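# Test a circuit board and sort it by light color

## Task

Pick up the circuit board from the tray and set it flat in the tester with the component side facing up, so that both of the tester's pins pass through the board's holes and its white connector faces the lone black post. Shut the tester lid until it latches. Once the signal light shows green or red, open the lid (push down the small black tab on the hook that keeps it shut) and place the board entirely inside the bin matching that light's color. The bins are loose on the table. The board may be released once its center is lower than the bin's rim. A board in the wrong bin counts as a failure. Nothing may count as done if only the robot is holding it in place at the end, and nothing the robot is touching at the end may drop by more than about a fingernail's width once the robot lets it be. No object may leave the table.

## Robot and tools

Robot: two Franka FR3 arms, left_arm and right_arm, each with a Robotiq 2F-140 gripper and a wrist camera. The URDF root of left_arm is at (+0.004, +0.295, 0) m and right_arm at (0, -0.301, 0) m, both nearly unrotated about z.

Scene frame (used by every state line): origin on the table top midway between the arms, +x outward over the table, +z up, left_arm on the +y side. The arm names are not image sides. Gripper frame: fingers point along the gripper's +z, and they open and close along its y. end_effector_position is the point between the pads when closed; closed fingertips extend about 33 mm past it, fully open about 9 mm. Closing pushes the tips roughly 24 mm further out, so keep that clearance above surfaces.

execute_actions(actions): a list of actions. Each action is a table of up to 15 rows; each row runs one 1/30 s step, and a short table repeats its last row for the remaining steps. A row is always 18 numbers in [-1, 1], both arms in one list: left dx, dy, dz, rx, ry, rz, gripper position, force_limit, speed, then the same nine for the right. dx..rz are an offset, not a pose: a target relative to that gripper's measured pose at the start of the action (for a call's first action, the pose in this scene's latest result), expressed in the gripper's own axes. Every row refers back to that start pose, not to the row before. Scale: 1.0 equals 0.6 m for dx, dy, dz and 180 degrees for the rotation vector rx, ry, rz. Each step the command is clipped to within 70 mm and 16 degrees of the measured pose, so large offsets take several actions; after an action an arm only goes as far as its last clipped pose. An empty list just returns state and images.

Gripper numbers: position +1 is fully open (140 mm), pads touch near -0.8, and -1 closes until blocked. force_limit -1/0/+1 gives about 14/60/107 N grip on parts up to 40 mm wide. speed -1/0/+1 gives about 30/140/250 mm/s pad motion. To keep a gripper unchanged, resend its previous three numbers; a 0 is a real command. To grip harder while holding, raise force_limit and change position by at least 0.01 (for example -1 to -0.98).

move(target, speed, blocking): target is one 18-number row as above; its offsets are taken from the pose in the latest result showing one, in each gripper's own axes. Each gripper follows a straight path there; all paths finish together, 0.5 to 10 s long, cut off at 10 s. speed is the path top speed in m/s, 0.002 to 0.5 (default 0.25); rotation is capped at twice that in rad/s. Finger numbers are sent when the move begins. Paths ignore obstacles and the other arm, and a gripper may lag, drift or overshoot the speed, mostly near full reach. Faster contact and targets deeper past a surface press harder. blocking=false returns after 0.5 s; then use wait(0) or stop before sending more motion.

wait(seconds): 0 to 10 s, arms keep their last command, returns early if a running move ends. stop(): brakes a running move (needs room); fingers continue. zoom_image(camera, region): camera is cam_high (896x504), cam_low (896x504), cam_left_wrist or cam_right_wrist (504x504); region [x0, y0, x1, y1] in pixels from the top-left, at most 504x504. Calibration (K, distortion, T_world_to_cam) is given per camera and may be a few degrees and millimetres off. read_manual(section) returns licence texts only. finished_scene(scene) ends the current scene by its number and reports success; it cannot be undone.

Results: a state line left_arm: … | right_arm: … with each gripper's position (m) and quat_wxyz in the scene frame (less exact at long reach); Hand target lines show where each arm is now being driven; a pose unreachable line means the clearance check altered or blocked that arm's command. object_status: 0 moving, 1 blocked while opening, 2 blocked while closing (a grip), 3 reached the requested position or pads met. Check for 2 after closing. position_measured is in counts: 3 fully open, 230 pads touching, not linear. A move adds a move: line with its ending (done, off_target, moving, held, fault) and limits (paced = command clipped; held = some steps blocked, after which the arm may jump fast), plus each gripper's distance from its target.

Cautions: a contact torque reaching a joint's load limit (waist and shoulder 20, upper arm roll and elbow 18, wrist joints 12 N m, held weight included) freezes that arm for 10 s and drops the rest of the call. Holding loads heats motors; a MOTOR HOT line warns before an over-temperature brake. Keep the arms from striking or pressing each other. Avoid drops, slips, slams and hard pushes; the bins can slide, and brief tugs on held parts or loose objects may happen. The simulation keeps running while you compose a reply, with the robot holding its last command. To keep an arm still, send the offset back to its desired pose in the first call of a reply and zeros afterward. Joint ranges and the URDF are listed for reference; elbows stop just short of straight.

Each tool is called after ">>>" by a JSON object that holds its "api" and its "payload".

## Session

>>> {"api": "execute_actions", "payload": {"actions": []}}

Scene clock: 0.00 s.
left_arm: end_effector_position=(+0.5621, +0.2638, +0.4302) position_measured=3 object_status=3 end_effector_quat_wxyz=(-0.000, +0.913, -0.407, +0.021) | right_arm: end_effector_position=(+0.7623, -0.5513, +0.3085) position_measured=3 object_status=3 end_effector_quat_wxyz=(+0.224, -0.077, +0.826, -0.511)
Joint positions: left_arm=[-0.004 -0.017 -0.015 -1.556 -0.015  1.577 -0.781] | right_arm=[ 0.11   0.372 -0.229 -1.774 -1.449  2.315  2.313]
Joint velocities: left_arm=[ 0.    -0.    -0.001  0.001  0.001 -0.     0.   ] | right_arm=[-0.001 -0.    -0.001 -0.     0.001 -0.     0.   ]
Hand target (left_arm): +0.562, +0.264, +0.430; -0.000, +0.913, -0.407, +0.021
Hand target (right_arm): +0.762, -0.551, +0.308; +0.224, -0.077, +0.826, -0.511

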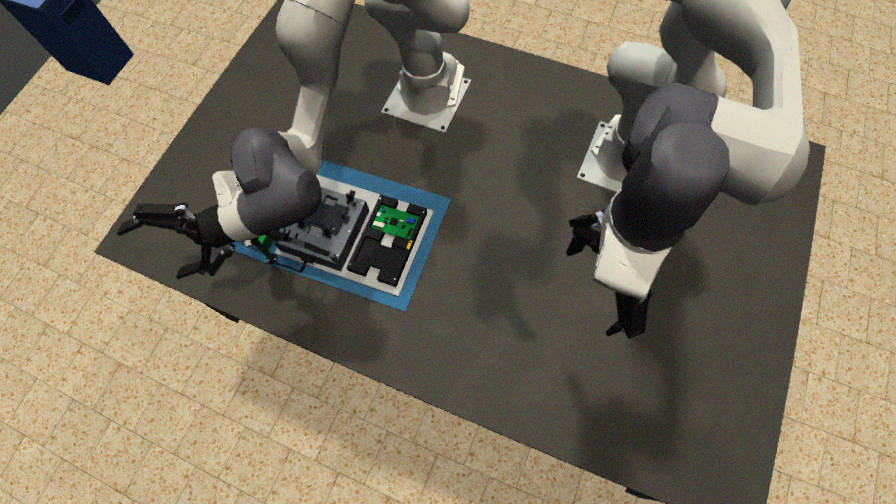

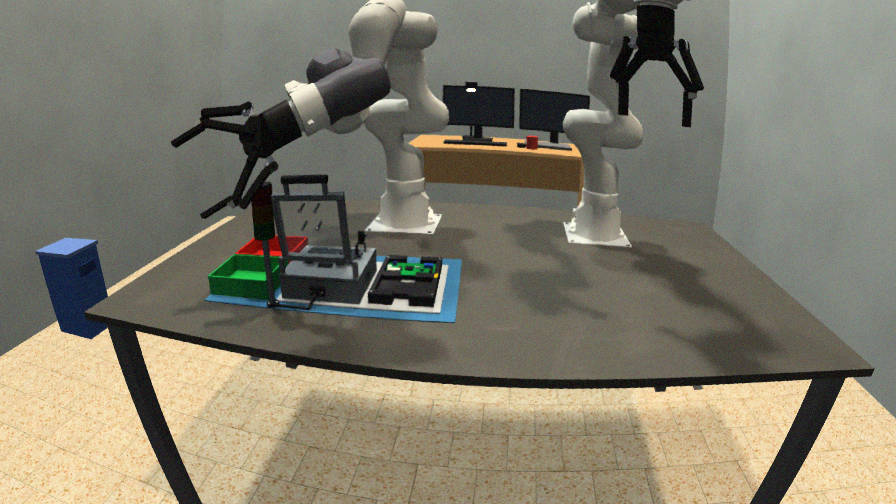

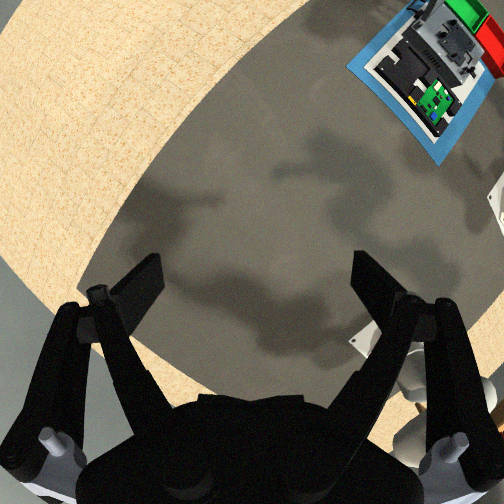

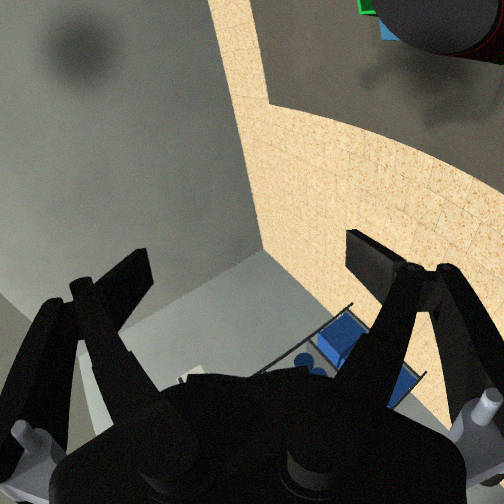

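>>> {"api": "zoom_image", "payload": {"camera": "cam_high", "region": [200, 150, 480, 320]}}

>>> {"api": "zoom_image", "payload": {"camera": "cam_low", "region": [190, 150, 480, 330]}}

>>> {"api": "zoom_image", "payload": {"camera": "cam_left_wrist", "region": [330, 0, 504, 174]}}

Region (200, 150, 480, 320) of cam_high's 896x504 image, scaled by 1.800, with more detail than that image has; it fills the top 306 rows of this view, and the rest is white.

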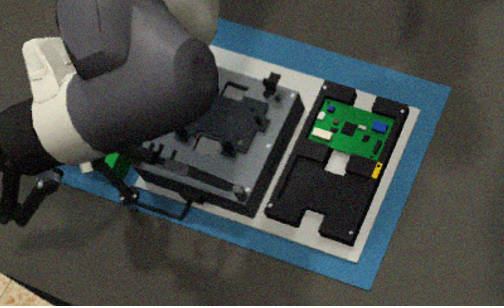

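Region (190, 150, 480, 330) of cam_low's 896x504 image, scaled by 1.738, with more detail than that image has; it fills the top 313 rows of this view, and the rest is white.

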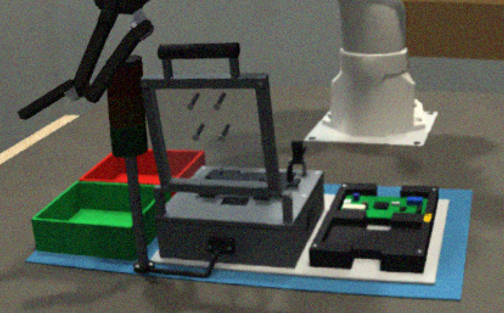

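Region (330, 0, 504, 174) of cam_left_wrist's 504x504 image, scaled by 2.897, with more detail than that image has.

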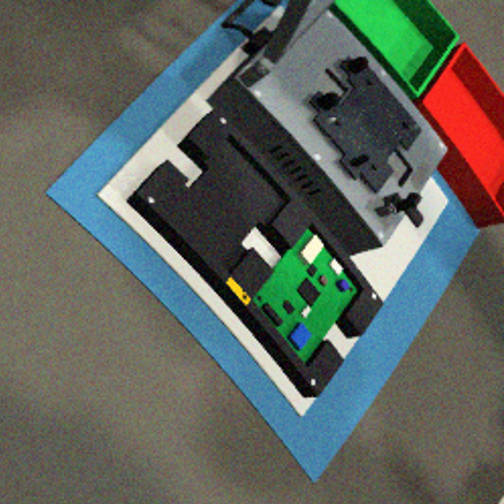

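>>> {"api": "move", "payload": {"target": [0,0,0,0,0,0,1,0,0, -0.0728,-0.2197,-0.0941,0,0,0,1,0,0], "speed": 0.3}}

Scene clock: 77.53 s.
left_arm: end_effector_position=(+0.5621, +0.2638, +0.4302) position_measured=3 object_status=3 end_effector_quat_wxyz=(-0.000, +0.913, -0.407, +0.021) | right_arm: end_effector_position=(+0.7606, -0.5540, +0.4587) position_measured=3 object_status=3 end_effector_quat_wxyz=(+0.228, -0.071, +0.826, -0.510)
Joint positions: left_arm=[-0.004 -0.017 -0.015 -1.556 -0.015  1.577 -0.781] | right_arm=[ 0.1    0.235 -0.21  -1.644 -1.265  2.245  1.995]
Joint velocities: left_arm=[ 0.001 -0.001 -0.    -0.001  0.001  0.     0.001] | right_arm=[-0.     0.001 -0.001  0.001  0.003 -0.003 -0.033]
Hand target (left_arm): +0.562, +0.264, +0.430; -0.000, +0.913, -0.407, +0.021
Hand target (right_arm): +0.760, -0.555, +0.458; +0.223, -0.076, +0.826, -0.512
Off the commanded pose (left_arm): 0.000 m, 0 deg.
Off the commanded pose (right_arm): 0.003 m, 1 deg.
move: done
camera_calibration (this result's frames):
cam_left_wrist: T_world_to_cam=[[-0.765479, -0.641095, -0.0551188, 0.628215], [-0.625943, 0.722051, 0.294683, 0.0504935], [-0.149121, 0.260075, -0.954004, 0.602429], [0, 0, 0, 1]] pos_world=[0.602327, 0.209611, 0.594466]
cam_right_wrist: T_world_to_cam=[[0.19498, 0.502955, -0.842033, 0.518696], [0.703305, 0.526689, 0.477453, -0.447404], [0.683627, -0.685299, -0.251037, -0.612162], [0, 0, 0, 1]] pos_world=[0.632016, -0.444752, 0.496698]

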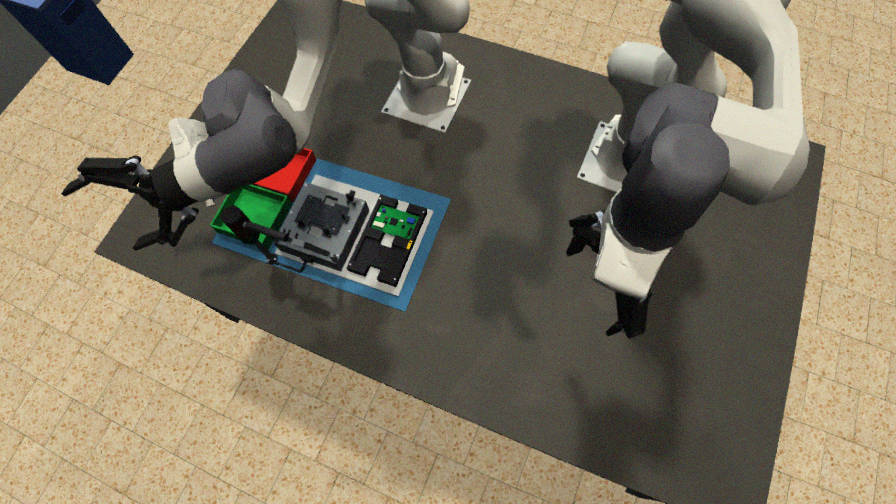

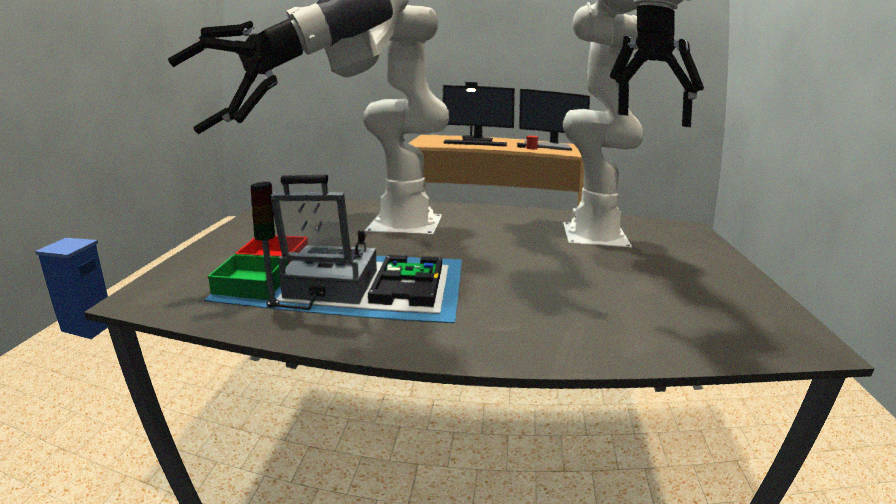

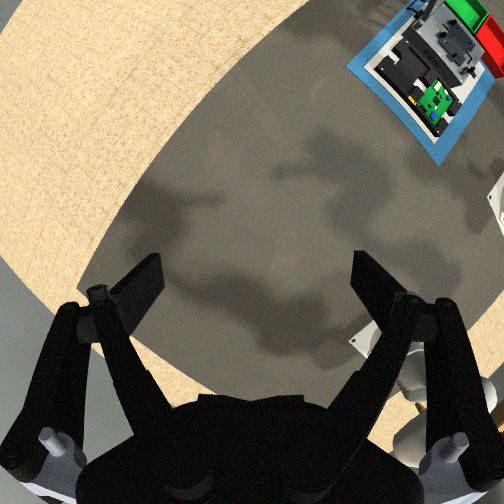

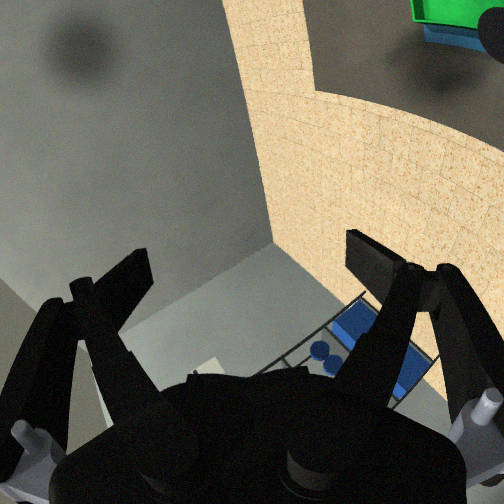

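>>> {"api": "zoom_image", "payload": {"camera": "cam_high", "region": [200, 150, 460, 320]}}

Region (200, 150, 460, 320) of cam_high's 896x504 image, scaled by 1.938, with more detail than that image has; it fills the top 330 rows of this view, and the rest is white.

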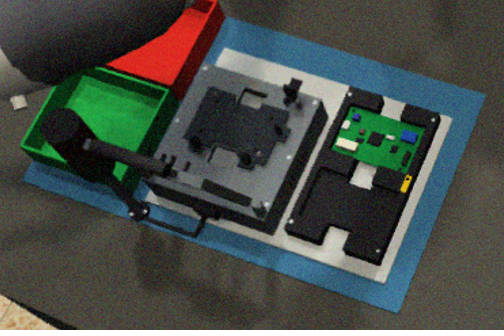

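>>> {"api": "move", "payload": {"target": [0,0,0,0,0,0,1,0,0, 0.278,0.289,-0.639,-0.3798,-0.1451,-0.3885,1,0,0], "speed": 0.35}}

Scene clock: 95.33 s.
left_arm: end_effector_position=(+0.5621, +0.2638, +0.4302) position_measured=3 object_status=3 end_effector_quat_wxyz=(-0.000, +0.913, -0.407, +0.021) | right_arm: end_effector_position=(+0.4672, -0.2206, +0.3966) position_measured=3 object_status=3 end_effector_quat_wxyz=(-0.012, +0.704, -0.710, +0.002)
Joint positions: left_arm=[-0.004 -0.017 -0.015 -1.556 -0.015  1.577 -0.781] | right_arm=[ 0.698 -0.322 -0.451 -1.927 -0.13   1.657  0.293]
Joint velocities: left_arm=[-0.001 -0.     0.001  0.001 -0.001 -0.     0.   ] | right_arm=[ 0.005 -0.    -0.003  0.001 -0.001 -0.006 -0.028]
Hand target (left_arm): +0.562, +0.264, +0.430; -0.000, +0.913, -0.407, +0.021
Hand target (right_arm): +0.466, -0.221, +0.396; -0.010, +0.708, -0.706, -0.000
Off the commanded pose (left_arm): 0.000 m, 0 deg.
Off the commanded pose (right_arm): 0.008 m, 1 deg.
move: off_target (right_arm)
camera_calibration (this result's frames):
cam_left_wrist: T_world_to_cam=[[-0.765479, -0.641095, -0.0551187, 0.628215], [-0.625943, 0.722051, 0.294683, 0.0504935], [-0.149121, 0.260075, -0.954004, 0.602429], [0, 0, 0, 1]] pos_world=[0.602327, 0.209611, 0.594466]
cam_right_wrist: T_world_to_cam=[[-0.99465, 0.102503, -0.0127864, 0.494488], [0.0937589, 0.947811, 0.304737, 0.0591205], [0.0433557, 0.301908, -0.952351, 0.596308], [0, 0, 0, 1]] pos_world=[0.460446, -0.286752, 0.556201]

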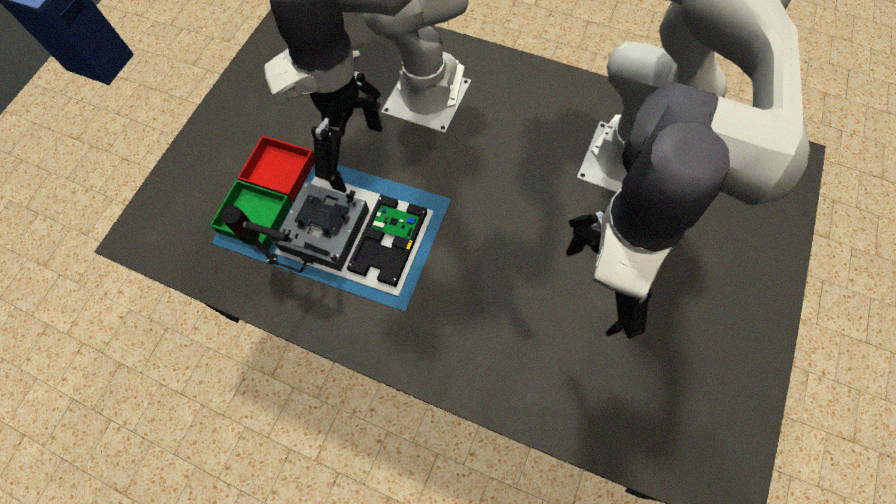

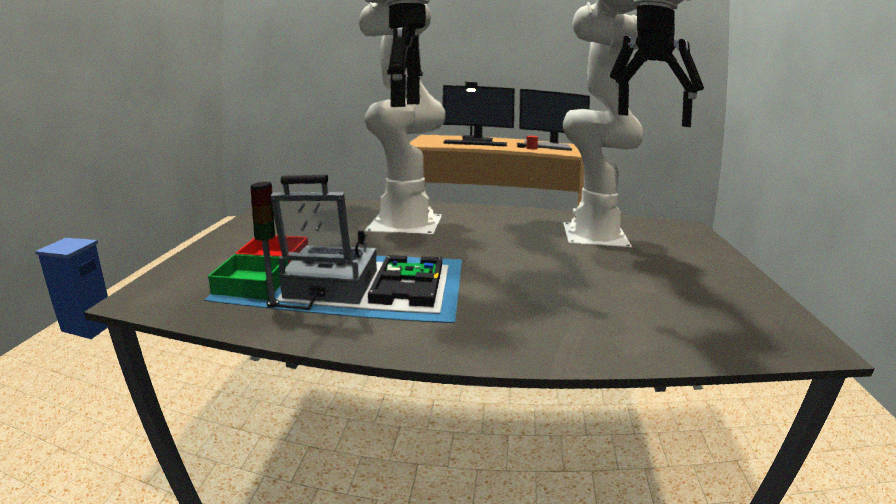

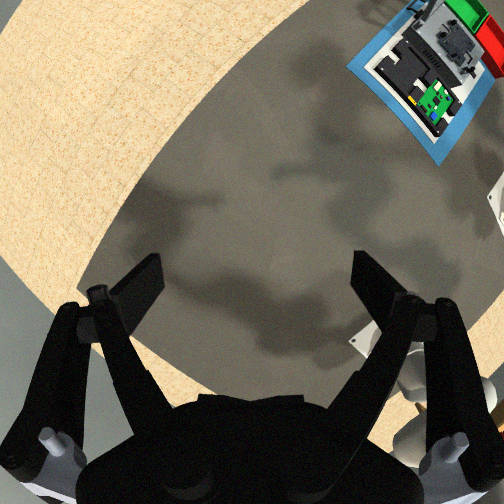

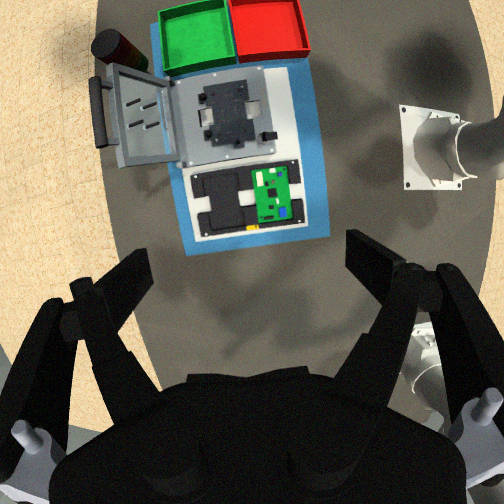

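>>> {"api": "zoom_image", "payload": {"camera": "cam_right_wrist", "region": [80, 0, 340, 260]}}

Region (80, 0, 340, 260) of cam_right_wrist's 504x504 image, scaled by 1.938, with more detail than that image has.

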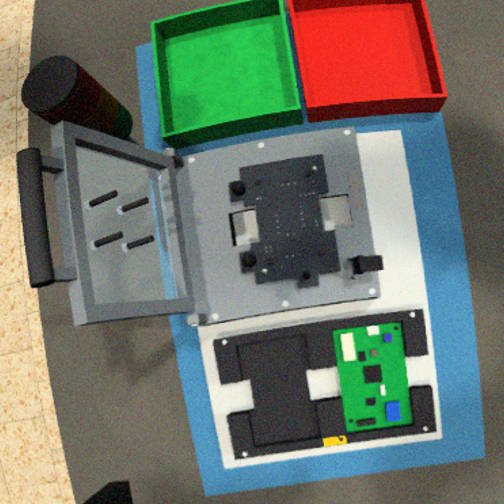

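>>> {"api": "zoom_image", "payload": {"camera": "cam_right_wrist", "region": [170, 60, 300, 190]}}

>>> {"api": "zoom_image", "payload": {"camera": "cam_right_wrist", "region": [180, 140, 320, 250]}}

Region (170, 60, 300, 190) of cam_right_wrist's 504x504 image, scaled by 3.877, with more detail than that image has.

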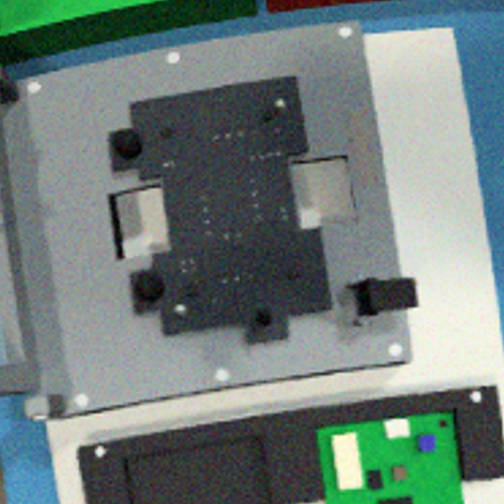

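Region (180, 140, 320, 250) of cam_right_wrist's 504x504 image, scaled by 3.600, with more detail than that image has; it fills the top 396 rows of this view, and the rest is white.

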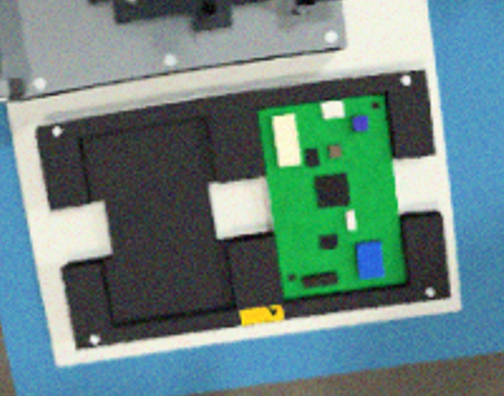

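>>> {"api": "move", "payload": {"target": [0,0,0,0,0,0,1,0,0, 0.012,0.042,0.08,0,0,-0.52,0.4,0,0], "speed": 0.45}}

Scene clock: 205.77 s.
left_arm: end_effector_position=(+0.5621, +0.2638, +0.4302) position_measured=3 object_status=3 end_effector_quat_wxyz=(-0.000, +0.913, -0.407, +0.021) | right_arm: end_effector_position=(+0.4438, -0.2202, +0.3425) position_measured=78 object_status=3 end_effector_quat_wxyz=(-0.010, +1.000, +0.025, +0.007)
Joint positions: left_arm=[-0.004 -0.017 -0.015 -1.556 -0.015  1.577 -0.781] | right_arm=[ 1.392 -0.715 -0.915 -2.107 -0.54   1.635 -0.972]
Joint velocities: left_arm=[ 0.001  0.002  0.001 -0.    -0.001 -0.001 -0.   ] | right_arm=[ 0.002 -0.    -0.002  0.001 -0.003 -0.006 -0.028]
Hand target (left_arm): +0.562, +0.264, +0.430; -0.000, +0.913, -0.407, +0.021
Hand target (right_arm): +0.443, -0.222, +0.342; -0.008, +0.999, +0.031, +0.006
Off the commanded pose (left_arm): 0.000 m, 0 deg.
Off the commanded pose (right_arm): 0.009 m, 0 deg.
move: off_target (right_arm)
camera_calibration (this result's frames):
cam_left_wrist: T_world_to_cam=[[-0.765479, -0.641095, -0.0551188, 0.628215], [-0.625943, 0.722051, 0.294683, 0.0504934], [-0.149121, 0.260075, -0.954004, 0.602429], [0, 0, 0, 1]] pos_world=[0.602327, 0.20961, 0.594466]
cam_right_wrist: T_world_to_cam=[[-0.0430877, -0.998952, -0.0154145, -0.193464], [-0.960203, 0.0371448, 0.276822, 0.354242], [-0.275959, 0.0267287, -0.960798, 0.629746], [0, 0, 0, 1]] pos_world=[0.505593, -0.223252, 0.504014]

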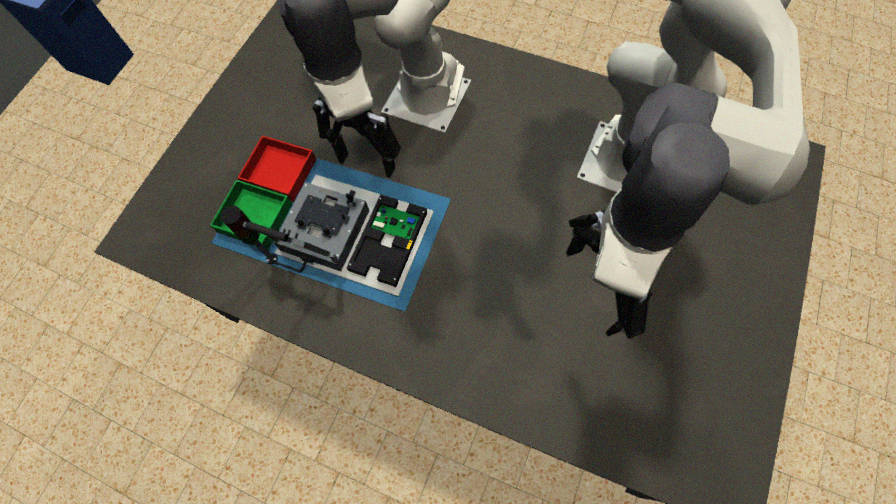

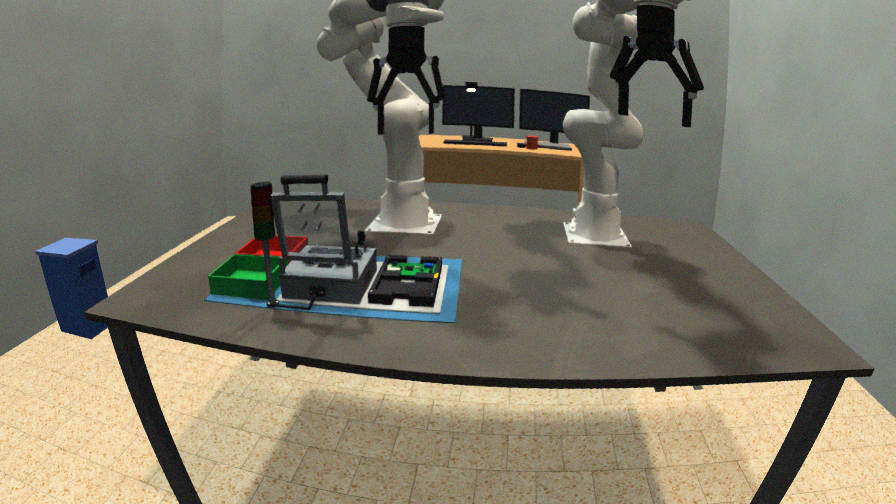

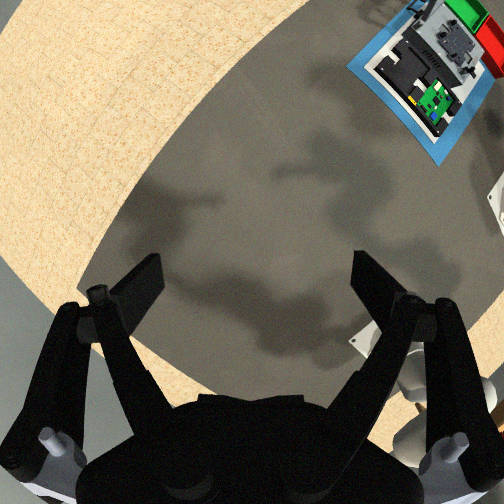

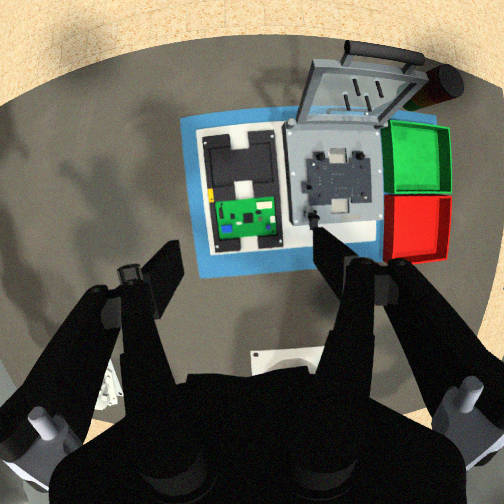

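>>> {"api": "move", "payload": {"target": [0,0,0,0,0,0,1,0,0, -0.0505,0.0263,0.15,0,0,-0.495,0.4,0,0], "speed": 0.45}}

Scene clock: 224.40 s.
left_arm: end_effector_position=(+0.5621, +0.2638, +0.4302) position_measured=3 object_status=3 end_effector_quat_wxyz=(-0.000, +0.913, -0.407, +0.021) | right_arm: end_effector_position=(+0.4146, -0.2264, +0.2500) position_measured=78 object_status=3 end_effector_quat_wxyz=(-0.003, +0.696, +0.718, +0.013)
Joint positions: left_arm=[-0.004 -0.017 -0.015 -1.556 -0.015  1.577 -0.781] | right_arm=[ 1.749 -1.404 -1.027 -2.323 -1.064  1.335 -2.12 ]
Joint velocities: left_arm=[-0.002  0.001  0.     0.001 -0.001  0.     0.002] | right_arm=[-0.     0.     0.    -0.001 -0.001  0.    -0.029]
Hand target (left_arm): +0.562, +0.264, +0.430; -0.000, +0.913, -0.407, +0.021
Hand target (right_arm): +0.415, -0.227, +0.250; -0.001, +0.691, +0.723, +0.012
Off the commanded pose (left_arm): 0.000 m, 0 deg.
Off the commanded pose (right_arm): 0.010 m, 0 deg.
move: off_target (right_arm)
camera_calibration (this result's frames):
cam_left_wrist: T_world_to_cam=[[-0.765479, -0.641095, -0.0551188, 0.628215], [-0.625943, 0.722051, 0.294683, 0.0504935], [-0.149121, 0.260075, -0.954004, 0.602429], [0, 0, 0, 1]] pos_world=[0.602327, 0.20961, 0.594466]
cam_right_wrist: T_world_to_cam=[[0.997911, -0.0622605, 0.0172326, -0.430047], [-0.0646013, -0.961649, 0.266565, -0.242818], [-0.0000247558, -0.267122, -0.963663, 0.352691], [0, 0, 0, 1]] pos_world=[0.413471, -0.166069, 0.412013]

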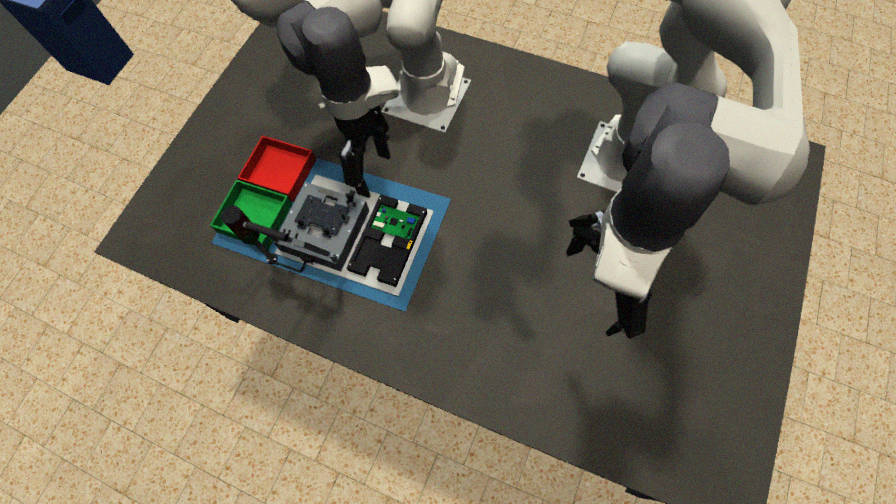

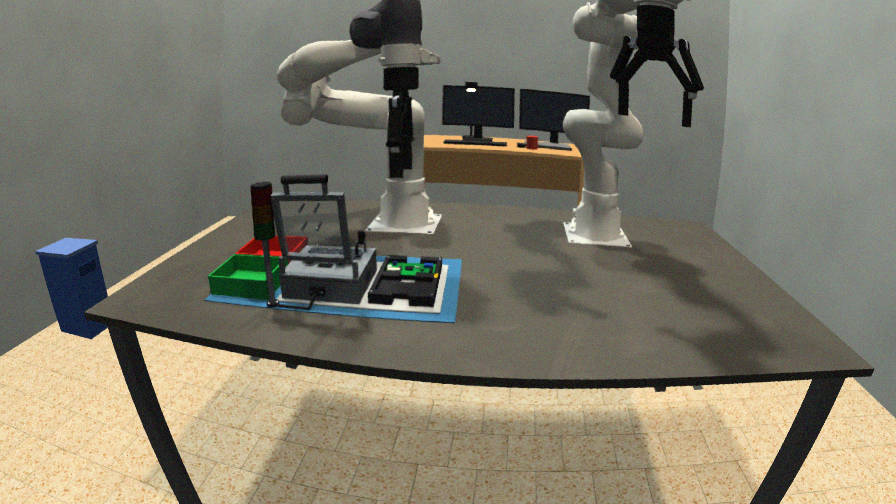

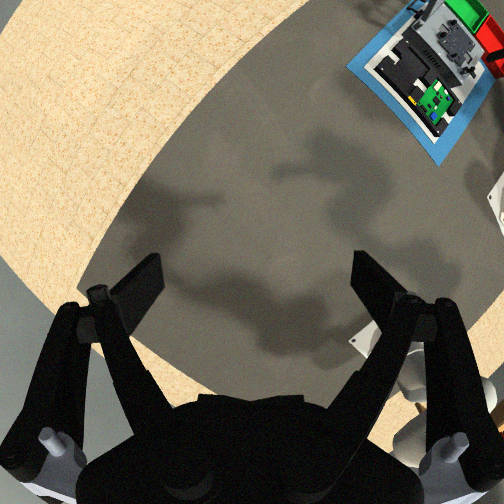

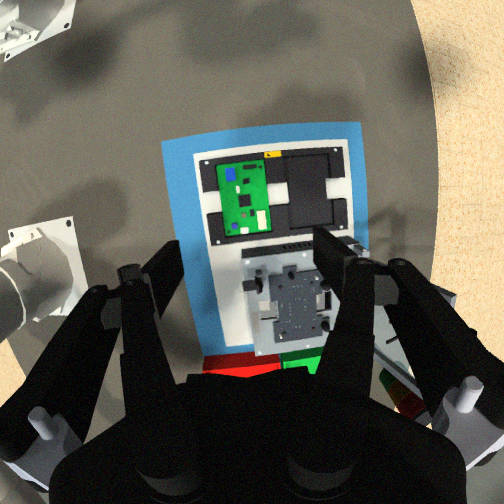

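>>> {"api": "move", "payload": {"target": [0,0,0,0,0,0,1,0,0, 0,0,-0.15,0,0,0.495,0.4,0,0], "speed": 0.45}}

>>> {"api": "move", "payload": {"target": [0,0,0,0,0,0,1,0,0, 0.15,-0.12,-0.05,0,0,0.5,0.4,0,0], "speed": 0.45}}

Scene clock: 311.77 s.
left_arm: end_effector_position=(+0.5621, +0.2638, +0.4302) position_measured=3 object_status=3 end_effector_quat_wxyz=(-0.000, +0.913, -0.407, +0.021) | right_arm: end_effector_position=(+0.4137, -0.2377, +0.3419) position_measured=78 object_status=3 end_effector_quat_wxyz=(-0.011, +1.000, +0.024, +0.006)
Joint positions: left_arm=[-0.004 -0.017 -0.015 -1.556 -0.015  1.577 -0.781] | right_arm=[ 1.248 -0.766 -0.811 -2.195 -0.516  1.627 -0.992]
Joint velocities: left_arm=[ 0.001  0.    -0.001 -0.001 -0.001  0.    -0.001] | right_arm=[-0.003  0.001  0.002 -0.001  0.004  0.006  0.024]
Hand target (left_arm): +0.562, +0.264, +0.430; -0.000, +0.913, -0.407, +0.021
Hand target (right_arm): +0.414, -0.236, +0.342; -0.012, +1.000, +0.018, +0.007
Off the commanded pose (left_arm): 0.000 m, 0 deg.
Off the commanded pose (right_arm): 0.009 m, 0 deg.
move: off_target (right_arm)
camera_calibration (this result's frames):
cam_left_wrist: T_world_to_cam=[[-0.765479, -0.641095, -0.0551189, 0.628215], [-0.625943, 0.722051, 0.294683, 0.0504935], [-0.149121, 0.260075, -0.954004, 0.602428], [0, 0, 0, 1]] pos_world=[0.602327, 0.20961, 0.594466]
cam_right_wrist: T_world_to_cam=[[-0.0453559, -0.998817, -0.0175125, -0.210555], [-0.959523, 0.0386804, 0.278963, 0.325557], [-0.277956, 0.0294563, -0.960142, 0.622522], [0, 0, 0, 1]] pos_world=[0.475863, -0.241236, 0.503204]

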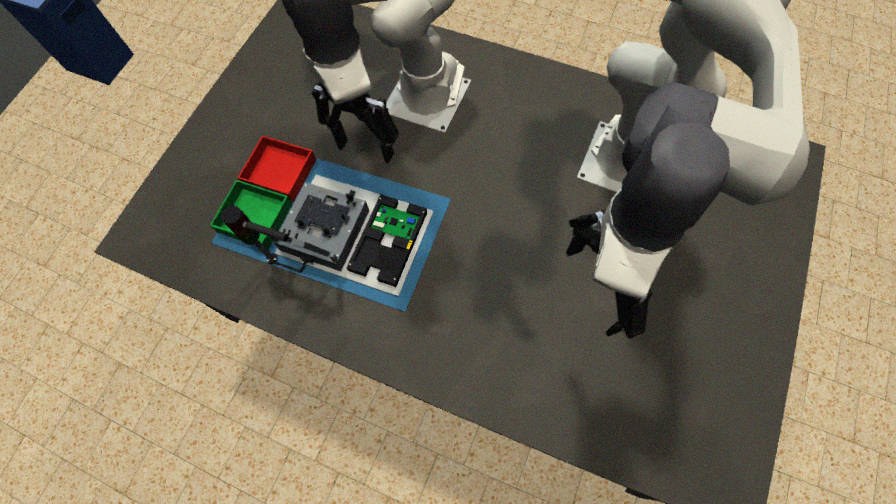

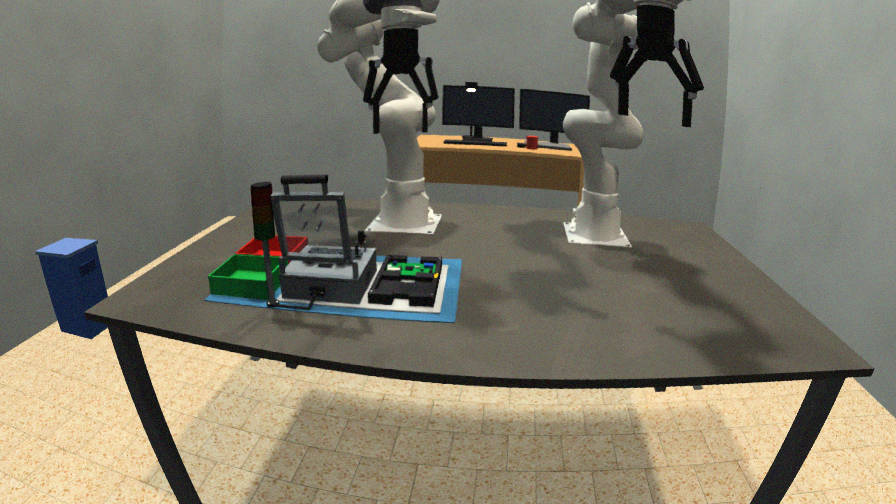

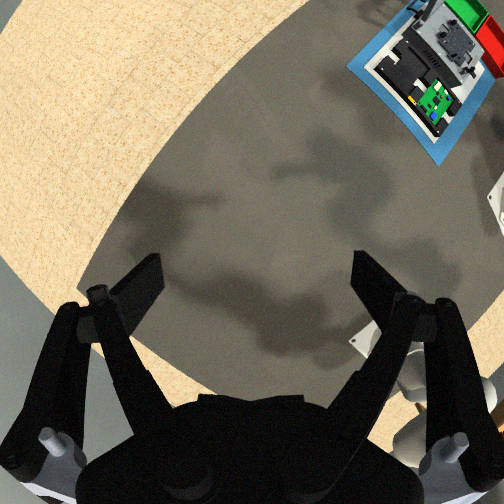

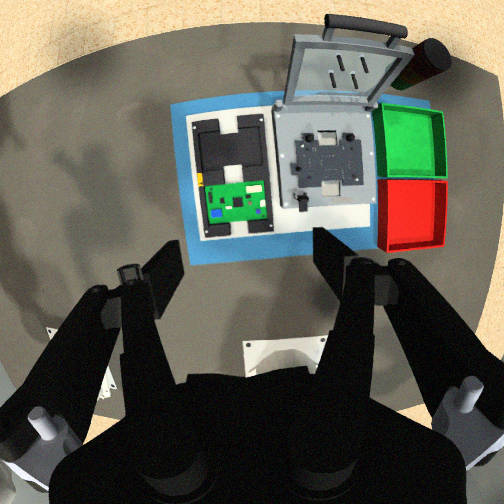

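Scene clock: 314.70 s.
left_arm: end_effector_position=(+0.5621, +0.2638, +0.4302) position_measured=3 object_status=3 end_effector_quat_wxyz=(-0.000, +0.913, -0.407, +0.021) | right_arm: end_effector_position=(+0.5016, -0.1686, +0.3811) position_measured=78 object_status=3 end_effector_quat_wxyz=(-0.014, +0.725, -0.689, +0.001)
Joint positions: left_arm=[-0.004 -0.017 -0.015 -1.556 -0.015  1.577 -0.781] | right_arm=[ 0.842 -0.185 -0.542 -1.837 -0.083  1.703  0.275]
Joint velocities: left_arm=[-0.     0.    -0.001  0.001  0.     0.001 -0.002] | right_arm=[-0.001 -0.    -0.    -0.001 -0.    -0.001  0.028]
Hand target (left_arm): +0.562, +0.264, +0.430; -0.000, +0.913, -0.407, +0.021
Hand target (right_arm): +0.501, -0.169, +0.381; -0.013, +0.721, -0.693, +0.001
Off the commanded pose (left_arm): 0.000 m, 0 deg.
Off the commanded pose (right_arm): 0.009 m, 1 deg.
move: off_target (right_arm); limits=paced
camera_calibration (this result's frames):
cam_left_wrist: T_world_to_cam=[[-0.765479, -0.641095, -0.0551189, 0.628215], [-0.625943, 0.722051, 0.294683, 0.0504935], [-0.149121, 0.260075, -0.954004, 0.602428], [0, 0, 0, 1]] pos_world=[0.602327, 0.20961, 0.594466]
cam_right_wrist: T_world_to_cam=[[-0.998983, 0.0425846, -0.0148371, 0.515953], [0.0359367, 0.950531, 0.308544, 0.0393828], [0.0272424, 0.307697, -0.951094, 0.573007], [0, 0, 0, 1]] pos_world=[0.498403, -0.235719, 0.540488]

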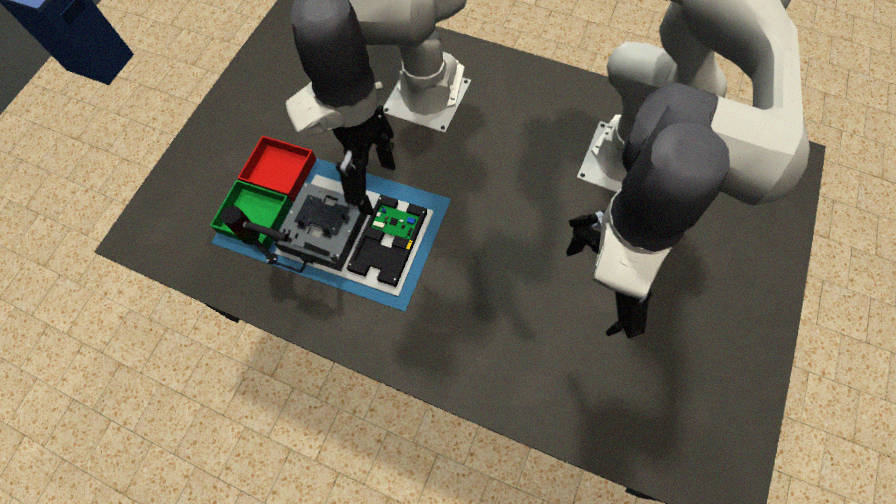

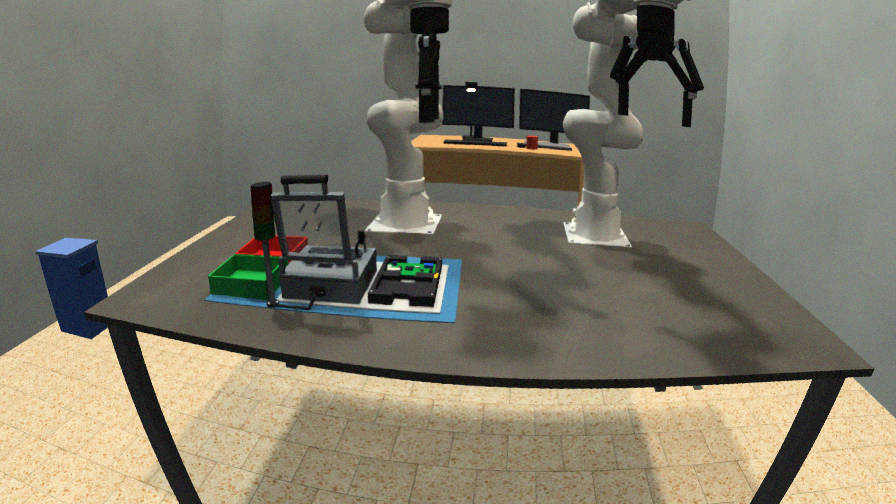

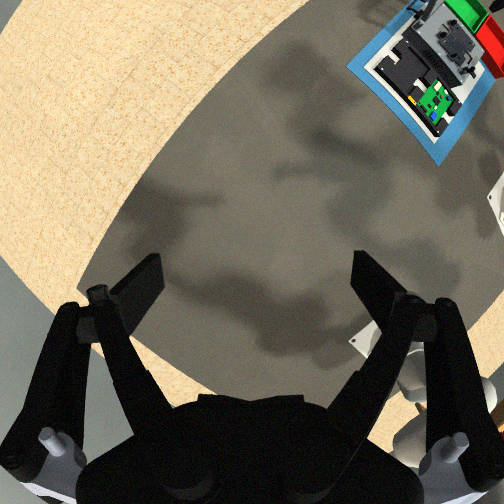

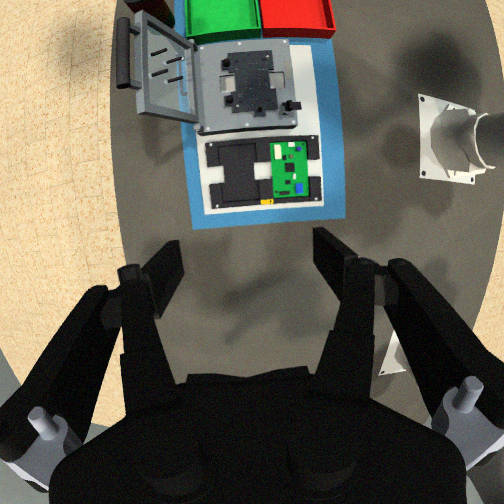

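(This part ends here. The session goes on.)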